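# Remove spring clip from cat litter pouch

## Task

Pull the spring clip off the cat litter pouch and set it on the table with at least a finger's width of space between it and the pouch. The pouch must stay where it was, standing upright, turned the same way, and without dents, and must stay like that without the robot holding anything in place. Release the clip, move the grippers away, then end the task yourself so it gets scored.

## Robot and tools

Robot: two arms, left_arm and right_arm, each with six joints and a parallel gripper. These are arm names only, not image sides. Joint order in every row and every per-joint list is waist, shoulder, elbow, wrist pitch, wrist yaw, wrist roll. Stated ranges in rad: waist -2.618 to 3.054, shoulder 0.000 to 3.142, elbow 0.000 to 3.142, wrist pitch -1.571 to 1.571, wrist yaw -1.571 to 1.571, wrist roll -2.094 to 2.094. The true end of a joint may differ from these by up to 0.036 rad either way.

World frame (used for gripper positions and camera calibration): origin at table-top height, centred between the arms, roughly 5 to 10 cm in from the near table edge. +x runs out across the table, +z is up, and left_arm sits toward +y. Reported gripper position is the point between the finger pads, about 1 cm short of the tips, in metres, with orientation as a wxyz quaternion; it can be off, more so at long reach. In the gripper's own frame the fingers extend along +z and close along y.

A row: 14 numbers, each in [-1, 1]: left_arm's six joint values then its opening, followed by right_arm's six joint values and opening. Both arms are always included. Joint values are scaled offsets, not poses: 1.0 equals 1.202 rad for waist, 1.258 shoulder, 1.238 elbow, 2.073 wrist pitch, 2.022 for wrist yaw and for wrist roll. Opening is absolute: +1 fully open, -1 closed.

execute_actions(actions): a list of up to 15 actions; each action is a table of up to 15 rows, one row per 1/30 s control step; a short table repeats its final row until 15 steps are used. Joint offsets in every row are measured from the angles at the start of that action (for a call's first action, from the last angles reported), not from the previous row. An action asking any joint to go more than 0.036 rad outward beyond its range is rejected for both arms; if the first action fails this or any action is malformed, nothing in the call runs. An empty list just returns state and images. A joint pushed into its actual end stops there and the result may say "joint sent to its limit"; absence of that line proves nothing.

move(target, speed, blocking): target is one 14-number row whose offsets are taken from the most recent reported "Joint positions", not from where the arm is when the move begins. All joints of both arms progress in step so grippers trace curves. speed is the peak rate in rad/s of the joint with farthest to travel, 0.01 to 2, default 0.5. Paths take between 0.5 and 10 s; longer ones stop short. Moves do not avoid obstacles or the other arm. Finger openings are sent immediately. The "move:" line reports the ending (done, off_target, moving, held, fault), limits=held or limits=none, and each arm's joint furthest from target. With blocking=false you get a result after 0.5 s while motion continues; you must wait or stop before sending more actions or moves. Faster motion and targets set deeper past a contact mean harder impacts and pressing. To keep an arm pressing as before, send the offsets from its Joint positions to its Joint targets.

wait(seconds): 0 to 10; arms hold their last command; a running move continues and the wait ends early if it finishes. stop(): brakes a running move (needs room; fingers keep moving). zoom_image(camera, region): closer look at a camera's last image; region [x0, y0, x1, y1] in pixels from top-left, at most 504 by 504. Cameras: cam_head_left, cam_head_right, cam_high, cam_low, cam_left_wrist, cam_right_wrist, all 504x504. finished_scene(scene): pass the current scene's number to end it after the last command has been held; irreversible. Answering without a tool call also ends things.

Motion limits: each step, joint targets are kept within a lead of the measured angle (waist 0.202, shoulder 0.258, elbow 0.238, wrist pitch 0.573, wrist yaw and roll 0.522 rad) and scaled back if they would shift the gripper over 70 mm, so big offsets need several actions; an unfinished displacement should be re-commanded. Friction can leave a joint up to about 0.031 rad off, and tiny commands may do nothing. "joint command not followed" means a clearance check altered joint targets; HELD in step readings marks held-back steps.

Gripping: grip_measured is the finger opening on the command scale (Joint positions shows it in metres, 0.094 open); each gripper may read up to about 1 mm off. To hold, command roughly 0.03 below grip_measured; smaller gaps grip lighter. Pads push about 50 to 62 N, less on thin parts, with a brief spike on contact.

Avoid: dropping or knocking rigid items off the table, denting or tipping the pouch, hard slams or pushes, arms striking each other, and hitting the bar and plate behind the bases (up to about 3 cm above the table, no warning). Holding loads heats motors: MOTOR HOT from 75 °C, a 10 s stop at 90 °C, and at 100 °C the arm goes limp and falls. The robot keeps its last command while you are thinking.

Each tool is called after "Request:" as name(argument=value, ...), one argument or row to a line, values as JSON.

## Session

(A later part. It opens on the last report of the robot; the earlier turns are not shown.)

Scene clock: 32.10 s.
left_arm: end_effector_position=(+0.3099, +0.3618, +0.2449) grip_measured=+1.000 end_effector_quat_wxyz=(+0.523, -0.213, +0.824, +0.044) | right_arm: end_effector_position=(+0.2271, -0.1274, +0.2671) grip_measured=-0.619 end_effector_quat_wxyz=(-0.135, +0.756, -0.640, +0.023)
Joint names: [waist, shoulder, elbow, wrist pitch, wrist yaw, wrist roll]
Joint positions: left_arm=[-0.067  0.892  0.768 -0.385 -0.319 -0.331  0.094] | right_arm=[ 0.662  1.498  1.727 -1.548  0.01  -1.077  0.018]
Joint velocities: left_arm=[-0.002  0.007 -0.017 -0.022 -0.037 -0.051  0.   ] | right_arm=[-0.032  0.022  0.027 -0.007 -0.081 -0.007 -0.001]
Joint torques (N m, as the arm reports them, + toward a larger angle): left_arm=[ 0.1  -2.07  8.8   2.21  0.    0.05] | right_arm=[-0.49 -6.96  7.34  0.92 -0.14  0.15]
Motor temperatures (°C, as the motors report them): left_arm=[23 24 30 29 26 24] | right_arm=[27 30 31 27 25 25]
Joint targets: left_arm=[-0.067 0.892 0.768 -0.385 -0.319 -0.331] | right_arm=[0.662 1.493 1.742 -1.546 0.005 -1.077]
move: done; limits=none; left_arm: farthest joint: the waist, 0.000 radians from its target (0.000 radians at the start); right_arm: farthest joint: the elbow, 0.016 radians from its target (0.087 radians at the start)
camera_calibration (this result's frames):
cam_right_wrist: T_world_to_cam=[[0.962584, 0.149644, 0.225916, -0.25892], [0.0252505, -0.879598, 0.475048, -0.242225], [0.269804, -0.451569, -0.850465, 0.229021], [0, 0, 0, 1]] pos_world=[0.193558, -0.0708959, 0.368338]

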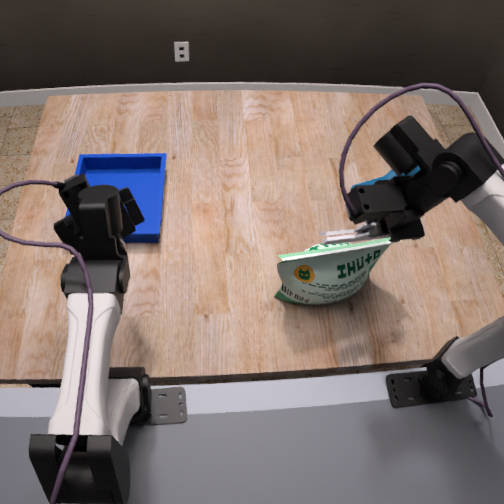

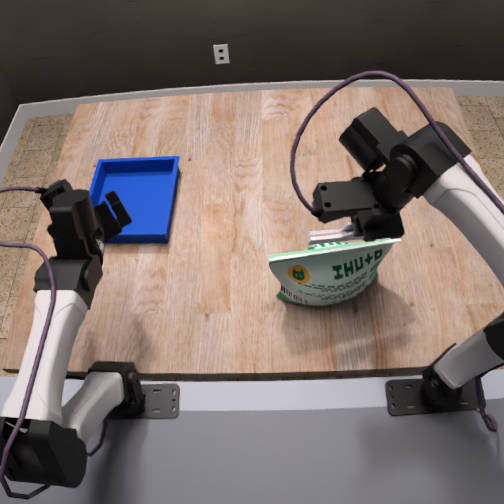

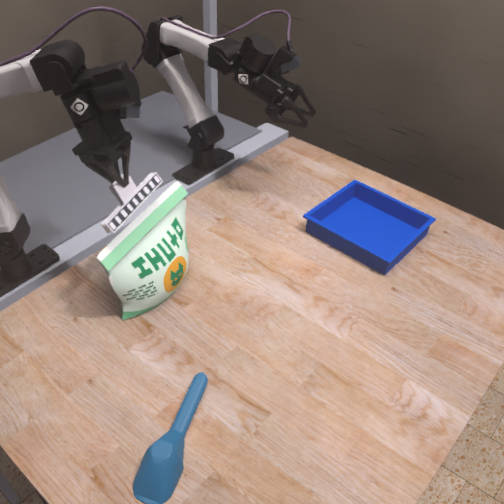

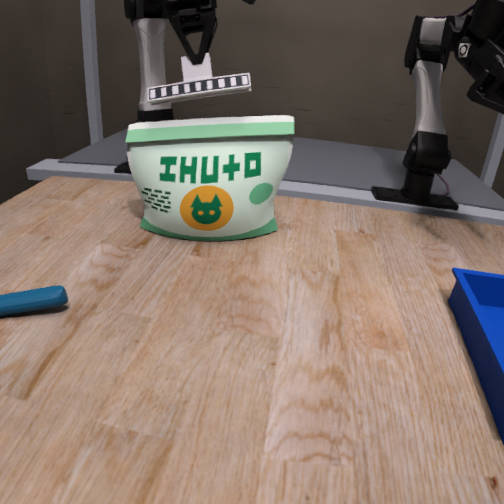

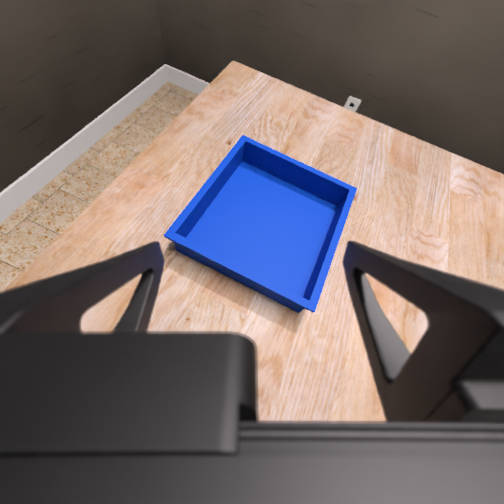

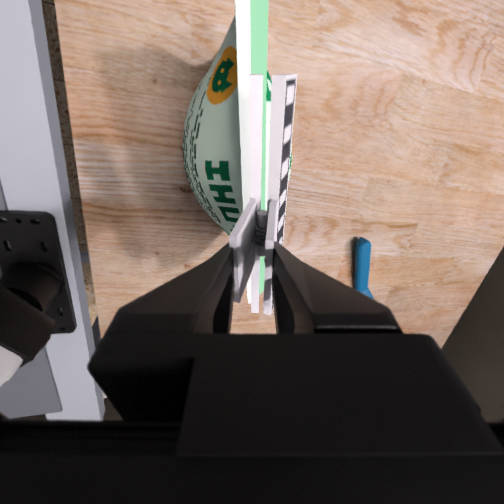

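Request:
move(
  target=[0,0,0,0,0,0,1,-0.59,0,0,0,0,0,-1],
  speed=0.8,
)

Request:
move(
  target=[0,0,0,0,0,0,1,0,0.12,-0.47,0.25,0,0,-1],
  speed=0.6,
)

Scene clock: 37.27 s.
left_arm: end_effector_position=(+0.3099, +0.3618, +0.2449) grip_measured=+1.000 end_effector_quat_wxyz=(+0.523, -0.213, +0.824, +0.044) | right_arm: end_effector_position=(+0.2868, -0.3179, +0.2618) grip_measured=-0.620 end_effector_quat_wxyz=(+0.112, -0.488, +0.863, -0.062)
Joint names: [waist, shoulder, elbow, wrist pitch, wrist yaw, wrist roll]
Joint positions: left_arm=[-0.067  0.892  0.768 -0.385 -0.319 -0.331  0.094] | right_arm=[-0.046  1.498  1.727 -1.548  0.016 -1.077  0.018]
Joint velocities: left_arm=[-0.032 -0.002 -0.007  0.037  0.022 -0.081  0.   ] | right_arm=[-0.002  0.007 -0.017  0.066 -0.022 -0.051 -0.001]
Joint torques (N m, as the arm reports them, + toward a larger angle): left_arm=[ 0.1  -2.04  8.79  2.22  0.    0.05] | right_arm=[-0.66 -6.59  6.17  0.9  -0.13  0.16]
Motor temperatures (°C, as the motors report them): left_arm=[23 24 30 30 26 24] | right_arm=[27 30 31 27 25 25]
Joint targets: left_arm=[-0.067 0.892 0.768 -0.385 -0.319 -0.331] | right_arm=[-0.048 1.498 1.727 -1.548 0.010 -1.077]
move: done; limits=none; left_arm: farthest joint: the waist, 0.000 radians from its target (0.000 radians at the start); right_arm: farthest joint: the wrist yaw, 0.006 radians from its target (0.000 radians at the start)
camera_calibration (this result's frames):
cam_right_wrist: T_world_to_cam=[[0.832331, -0.513803, 0.207923, -0.455475], [-0.544355, -0.68707, 0.481261, -0.185817], [-0.104415, -0.513752, -0.851561, 0.210223], [0, 0, 0, 1]] pos_world=[0.299906, -0.253691, 0.363148]

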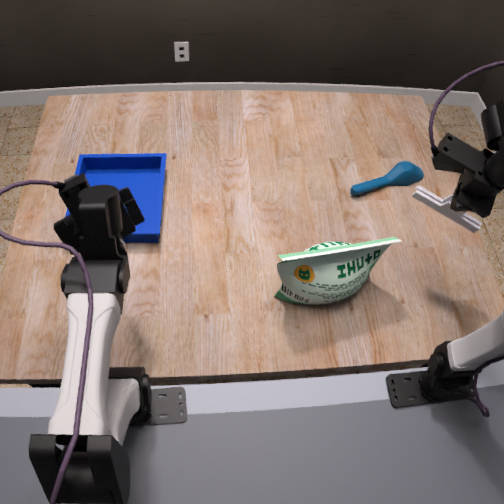

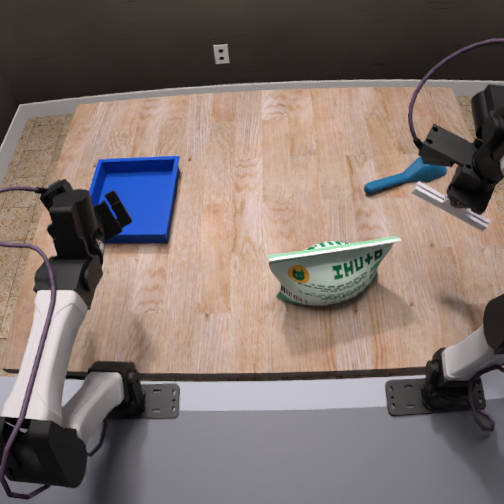

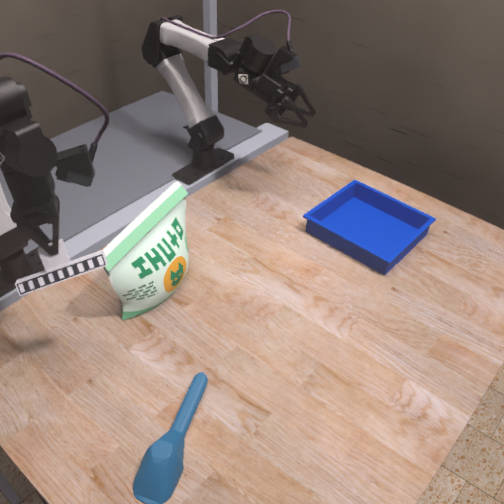

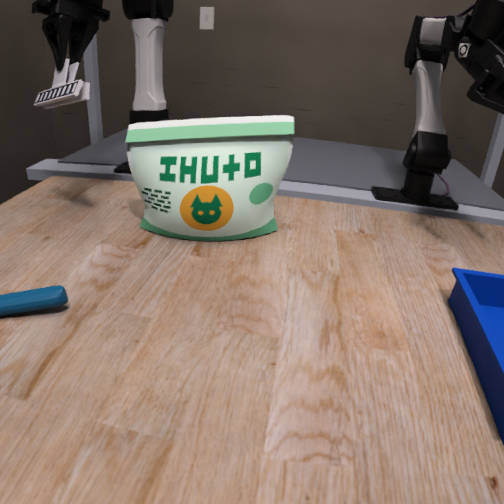

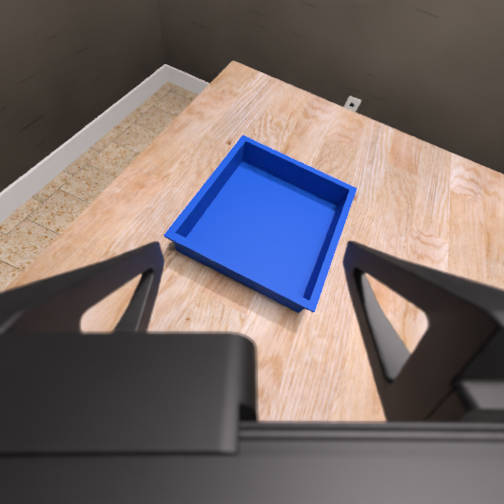

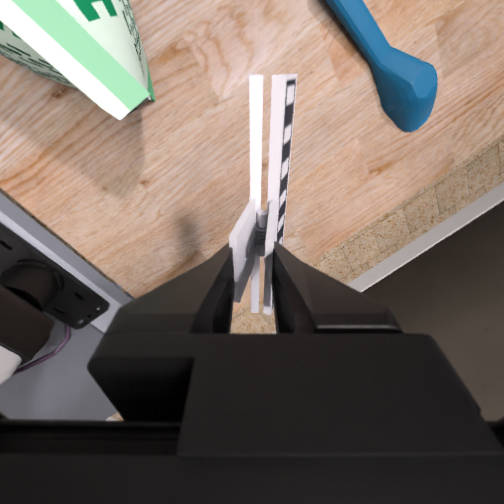

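Scene clock: 39.03 s.
left_arm: end_effector_position=(+0.3099, +0.3618, +0.2449) grip_measured=+1.000 end_effector_quat_wxyz=(+0.523, -0.213, +0.824, +0.044) | right_arm: end_effector_position=(+0.2944, -0.3127, +0.0789) grip_measured=-0.619 end_effector_quat_wxyz=(+0.023, -0.494, +0.869, -0.006)
Joint names: [waist, shoulder, elbow, wrist pitch, wrist yaw, wrist roll]
Joint positions: left_arm=[-0.067  0.892  0.768 -0.385 -0.319 -0.331  0.094] | right_arm=[-0.046  1.643  1.157 -1.044  0.016 -1.077  0.018]
Joint velocities: left_arm=[-0.007  0.007  0.017  0.066  0.066 -0.066  0.   ] | right_arm=[-0.017 -0.012 -0.012  0.007 -0.022 -0.037  0.001]
Joint torques (N m, as the arm reports them, + toward a larger angle): left_arm=[ 0.11 -2.02  8.77  2.21  0.01  0.06] | right_arm=[-0.5  -8.19  5.58  0.61 -0.09  0.14]
Motor temperatures (°C, as the motors report them): left_arm=[23 24 30 30 26 24] | right_arm=[27 30 31 27 25 25]
Joint targets: left_arm=[-0.067 0.892 0.768 -0.385 -0.319 -0.331] | right_arm=[-0.046 1.649 1.145 -1.030 0.015 -1.077]
move: done; limits=none; left_arm: farthest joint: the waist, 0.000 radians from its target (0.000 radians at the start); right_arm: farthest joint: the wrist pitch, 0.015 radians from its target (0.518 radians at the start)
camera_calibration (this result's frames):
cam_right_wrist: T_world_to_cam=[[0.860148, -0.509478, 0.0240412, -0.413537], [-0.427773, -0.694931, 0.577997, -0.134522], [-0.27777, -0.507447, -0.815685, 0.108159], [0, 0, 0, 1]] pos_world=[0.328201, -0.249287, 0.175919]

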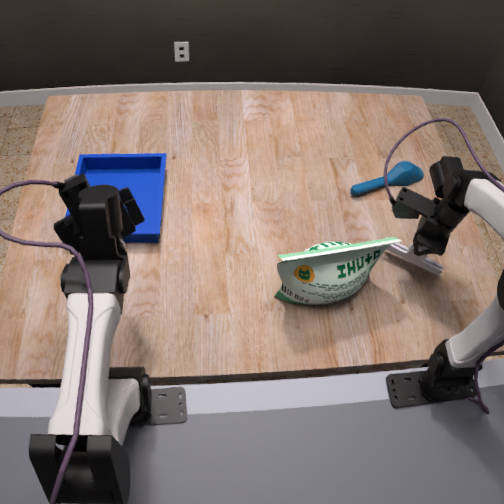

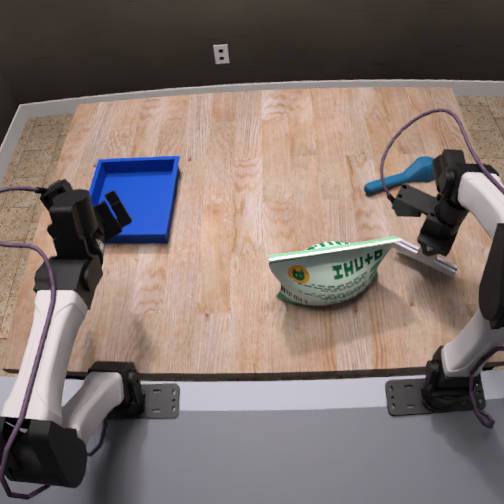

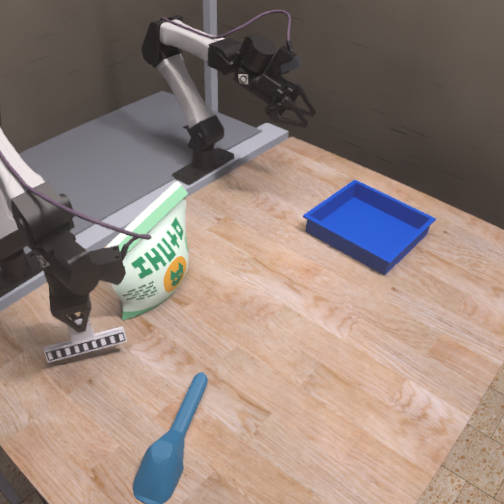

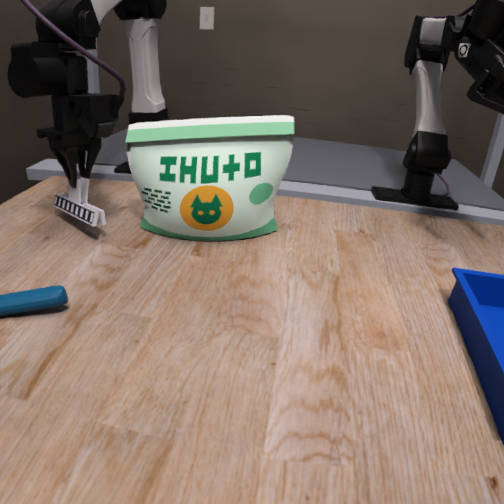

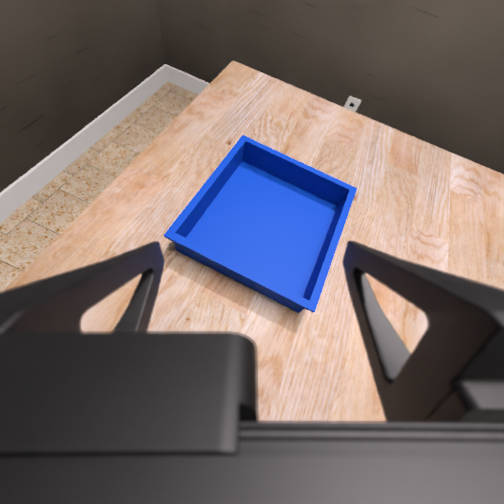

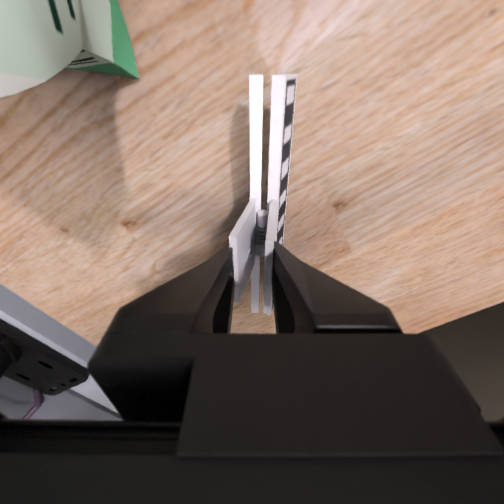

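Request:
move(
  target=[0,0,0,0,0,0,1,0,0,-0.075,0.04,0,0,-1],
  speed=0.2,
)

Request:
move(
  target=[0,0,0,0,0,0,1,0,0,0,0,0,0,1],
)

Request:
move(
  target=[0,0,0,0,0,0,1,0,0,0.4,-0.2,0,0,1],
  speed=0.8,
)

Scene clock: 43.50 s.
left_arm: end_effector_position=(+0.3099, +0.3618, +0.2449) grip_measured=+1.000 end_effector_quat_wxyz=(+0.523, -0.213, +0.824, +0.044) | right_arm: end_effector_position=(+0.2874, -0.3119, +0.0606) grip_measured=-0.619 end_effector_quat_wxyz=(+0.020, -0.494, +0.869, -0.004)
Joint names: [waist, shoulder, elbow, wrist pitch, wrist yaw, wrist roll]
Joint positions: left_arm=[-0.067  0.892  0.768 -0.385 -0.319 -0.331  0.094] | right_arm=[-0.046  1.643  1.082 -0.976  0.016 -1.077  0.018]
Joint velocities: left_arm=[-0.002  0.012 -0.012 -0.007  0.007 -0.007  0.   ] | right_arm=[-0.002 -0.012 -0.007  0.007  0.066 -0.022  0.   ]
Joint torques (N m, as the arm reports them, + toward a larger angle): left_arm=[ 0.11 -2.06  8.78  2.21  0.    0.05] | right_arm=[-0.51 -8.52  5.07  0.62 -0.09  0.14]
Motor temperatures (°C, as the motors report them): left_arm=[23 24 31 30 26 24] | right_arm=[27 31 31 27 25 25]
Joint targets: left_arm=[-0.067 0.892 0.768 -0.385 -0.319 -0.331] | right_arm=[-0.046 1.643 1.064 -0.961 0.016 -1.077]
move: done; limits=none; left_arm: farthest joint: the waist, 0.000 radians from its target (0.000 radians at the start); right_arm: farthest joint: the elbow, 0.018 radians from its target (0.093 radians at the start)
camera_calibration (this result's frames):
cam_right_wrist: T_world_to_cam=[[0.860409, -0.509298, 0.0176573, -0.406272], [-0.423428, -0.695202, 0.580864, -0.127815], [-0.283557, -0.507257, -0.813809, 0.0932659], [0, 0, 0, 1]] pos_world=[0.321886, -0.248461, 0.157317]

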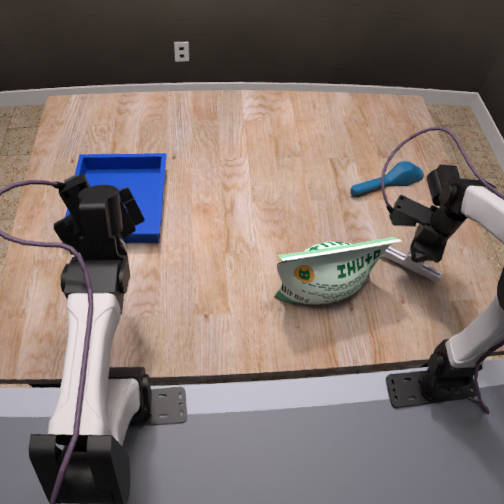

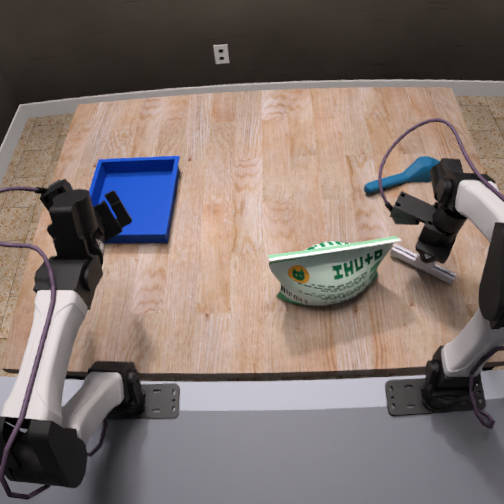

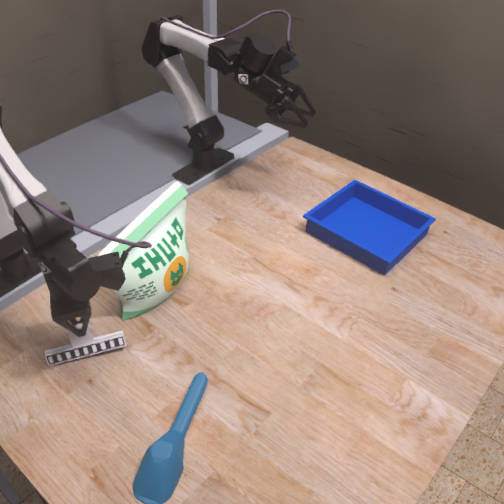

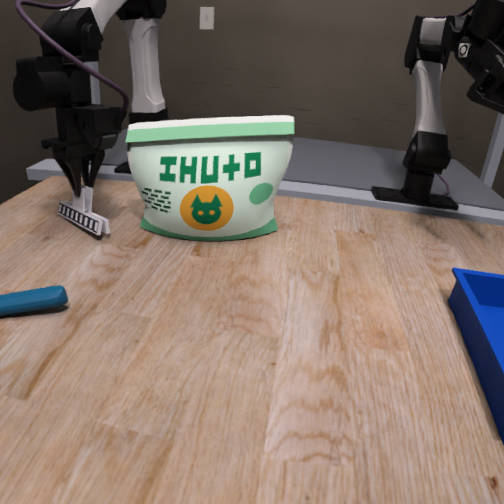

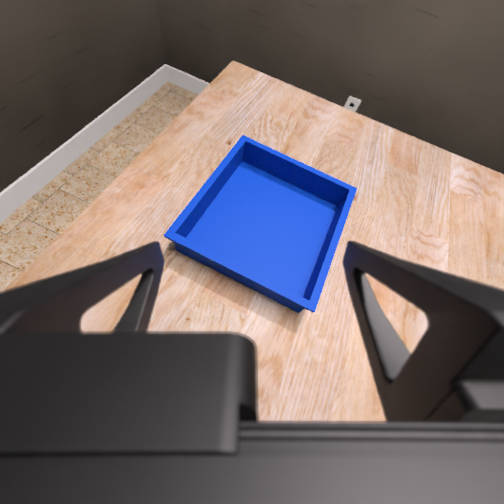

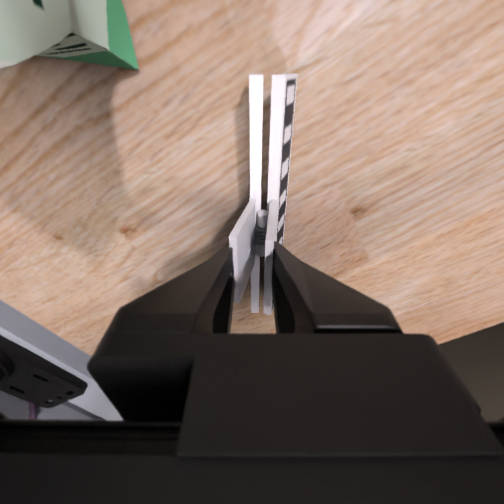

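Scene clock: 44.00 s.
left_arm: end_effector_position=(+0.3099, +0.3618, +0.2449) grip_measured=+1.000 end_effector_quat_wxyz=(+0.523, -0.213, +0.824, +0.044) | right_arm: end_effector_position=(+0.2874, -0.3120, +0.0606) grip_measured=+1.000 end_effector_quat_wxyz=(+0.019, -0.494, +0.869, -0.004)
Joint names: [waist, shoulder, elbow, wrist pitch, wrist yaw, wrist roll]
Joint positions: left_arm=[-0.067  0.892  0.768 -0.385 -0.319 -0.331  0.094] | right_arm=[-0.046  1.643  1.082 -0.976  0.016 -1.077  0.094]
Joint velocities: left_arm=[ 0.007 -0.007 -0.002  0.022  0.007 -0.022  0.   ] | right_arm=[-0.017 -0.002  0.002 -0.037  0.051 -0.095 -0.   ]
Joint torques (N m, as the arm reports them, + toward a larger angle): left_arm=[ 0.06 -2.06  8.81  2.21  0.    0.05] | right_arm=[-0.5  -8.55  6.36  0.48 -0.1   0.14]
Motor temperatures (°C, as the motors report them): left_arm=[23 24 31 30 26 24] | right_arm=[27 31 31 27 25 25]
Joint targets: left_arm=[-0.067 0.892 0.768 -0.385 -0.319 -0.331] | right_arm=[-0.046 1.643 1.082 -0.976 0.016 -1.077]
move: done; limits=none; left_arm: farthest joint: the waist, 0.000 radians from its target (0.000 radians at the start); right_arm: farthest joint: the waist, 0.000 radians from its target (0.000 radians at the start)
camera_calibration (this result's frames):
cam_right_wrist: T_world_to_cam=[[0.860395, -0.509309, 0.0180166, -0.406355], [-0.423429, -0.694747, 0.581407, -0.127798], [-0.283599, -0.507868, -0.813413, 0.0929935], [0, 0, 0, 1]] pos_world=[0.321885, -0.248519, 0.157266]

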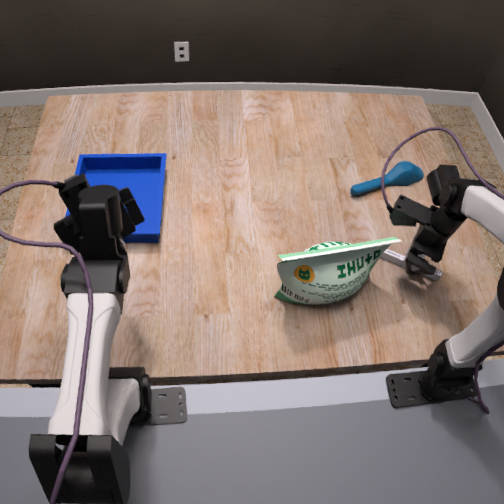

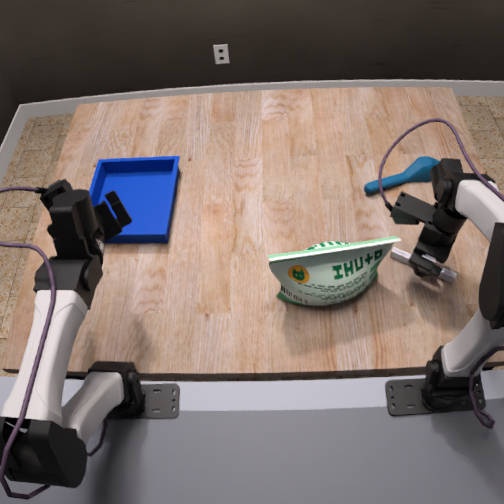

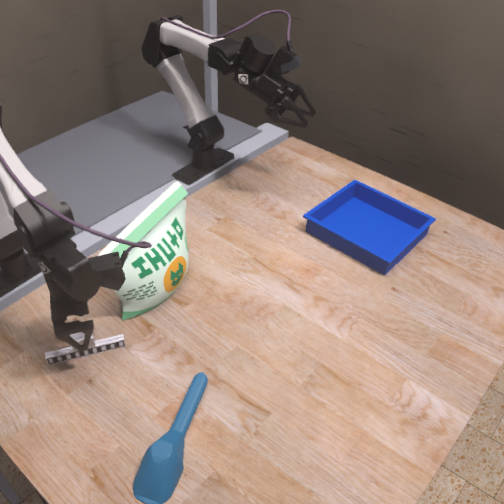

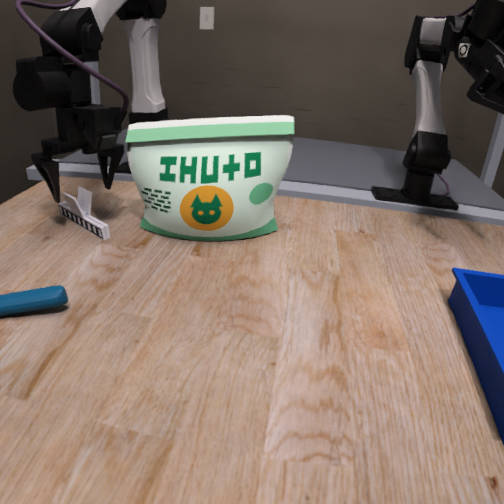

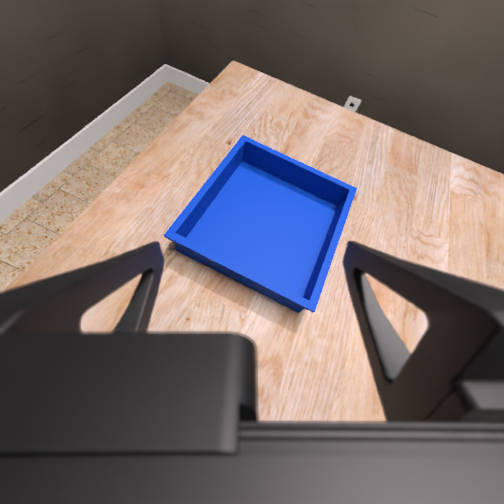

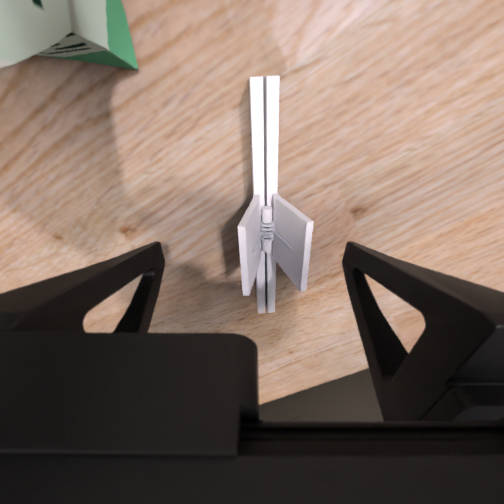

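Scene clock: 45.47 s.
left_arm: end_effector_position=(+0.3099, +0.3618, +0.2449) grip_measured=+1.000 end_effector_quat_wxyz=(+0.523, -0.213, +0.824, +0.044) | right_arm: end_effector_position=(+0.3162, -0.3169, +0.1824) grip_measured=+1.000 end_effector_quat_wxyz=(+0.054, -0.492, +0.868, -0.026)
Joint names: [waist, shoulder, elbow, wrist pitch, wrist yaw, wrist roll]
Joint positions: left_arm=[-0.067  0.892  0.768 -0.385 -0.319 -0.331  0.094] | right_arm=[-0.046  1.643  1.565 -1.379  0.016 -1.077  0.094]
Joint velocities: left_arm=[-0.002 -0.012 -0.007 -0.022 -0.022 -0.022  0.   ] | right_arm=[-0.007 -0.007 -0.017  0.007 -0.11  -0.037 -0.   ]
Joint torques (N m, as the arm reports them, + toward a larger angle): left_arm=[ 0.1  -2.03  8.77  2.21  0.    0.05] | right_arm=[-0.49 -8.81  7.53  0.54 -0.1   0.15]
Motor temperatures (°C, as the motors report them): left_arm=[23 24 31 30 26 24] | right_arm=[27 31 32 27 25 25]
Joint targets: left_arm=[-0.067 0.892 0.768 -0.385 -0.319 -0.331] | right_arm=[-0.046 1.643 1.577 -1.391 0.016 -1.077]
move: done; limits=none; left_arm: farthest joint: the waist, 0.000 radians from its target (0.000 radians at the start); right_arm: farthest joint: the elbow, 0.012 radians from its target (0.495 radians at the start)
camera_calibration (this result's frames):
cam_right_wrist: T_world_to_cam=[[0.854833, -0.511201, 0.0890736, -0.447562], [-0.470726, -0.691723, 0.547665, -0.167809], [-0.218352, -0.510091, -0.831943, 0.179852], [0, 0, 0, 1]] pos_world=[0.342869, -0.253131, 0.281396]

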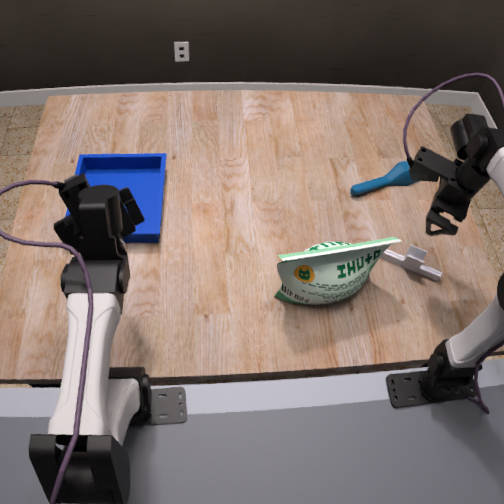

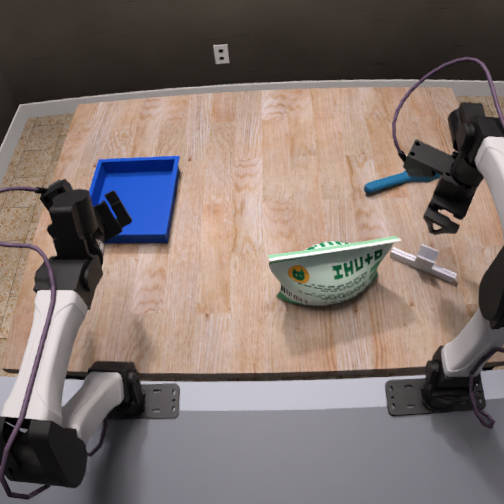

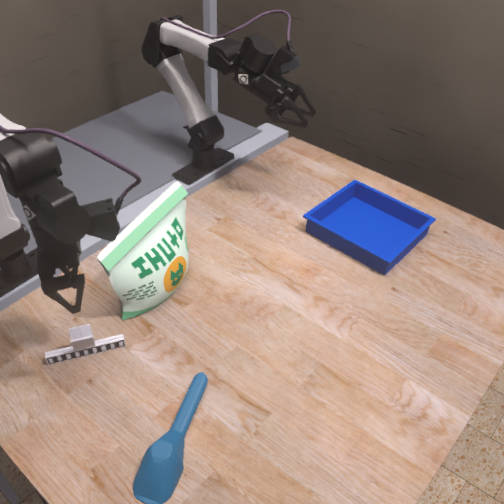

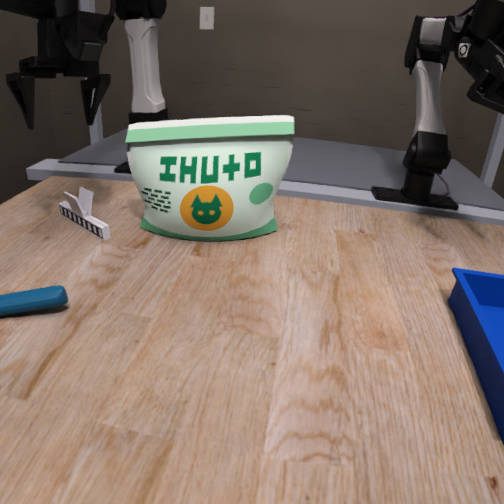

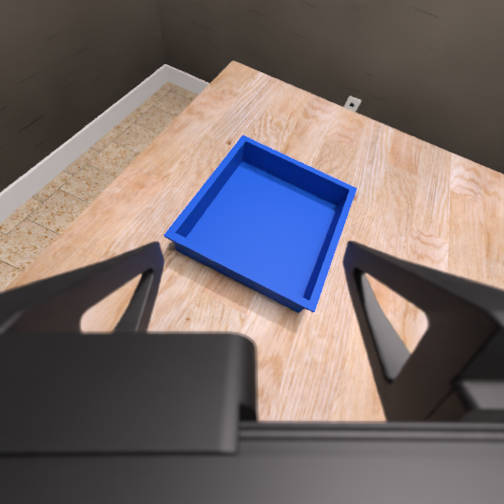

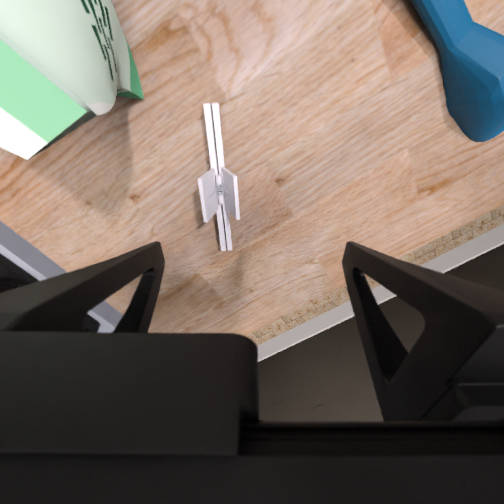

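Request:
finished_scene(
  scene=1,
)

The scene is finished: the task was done.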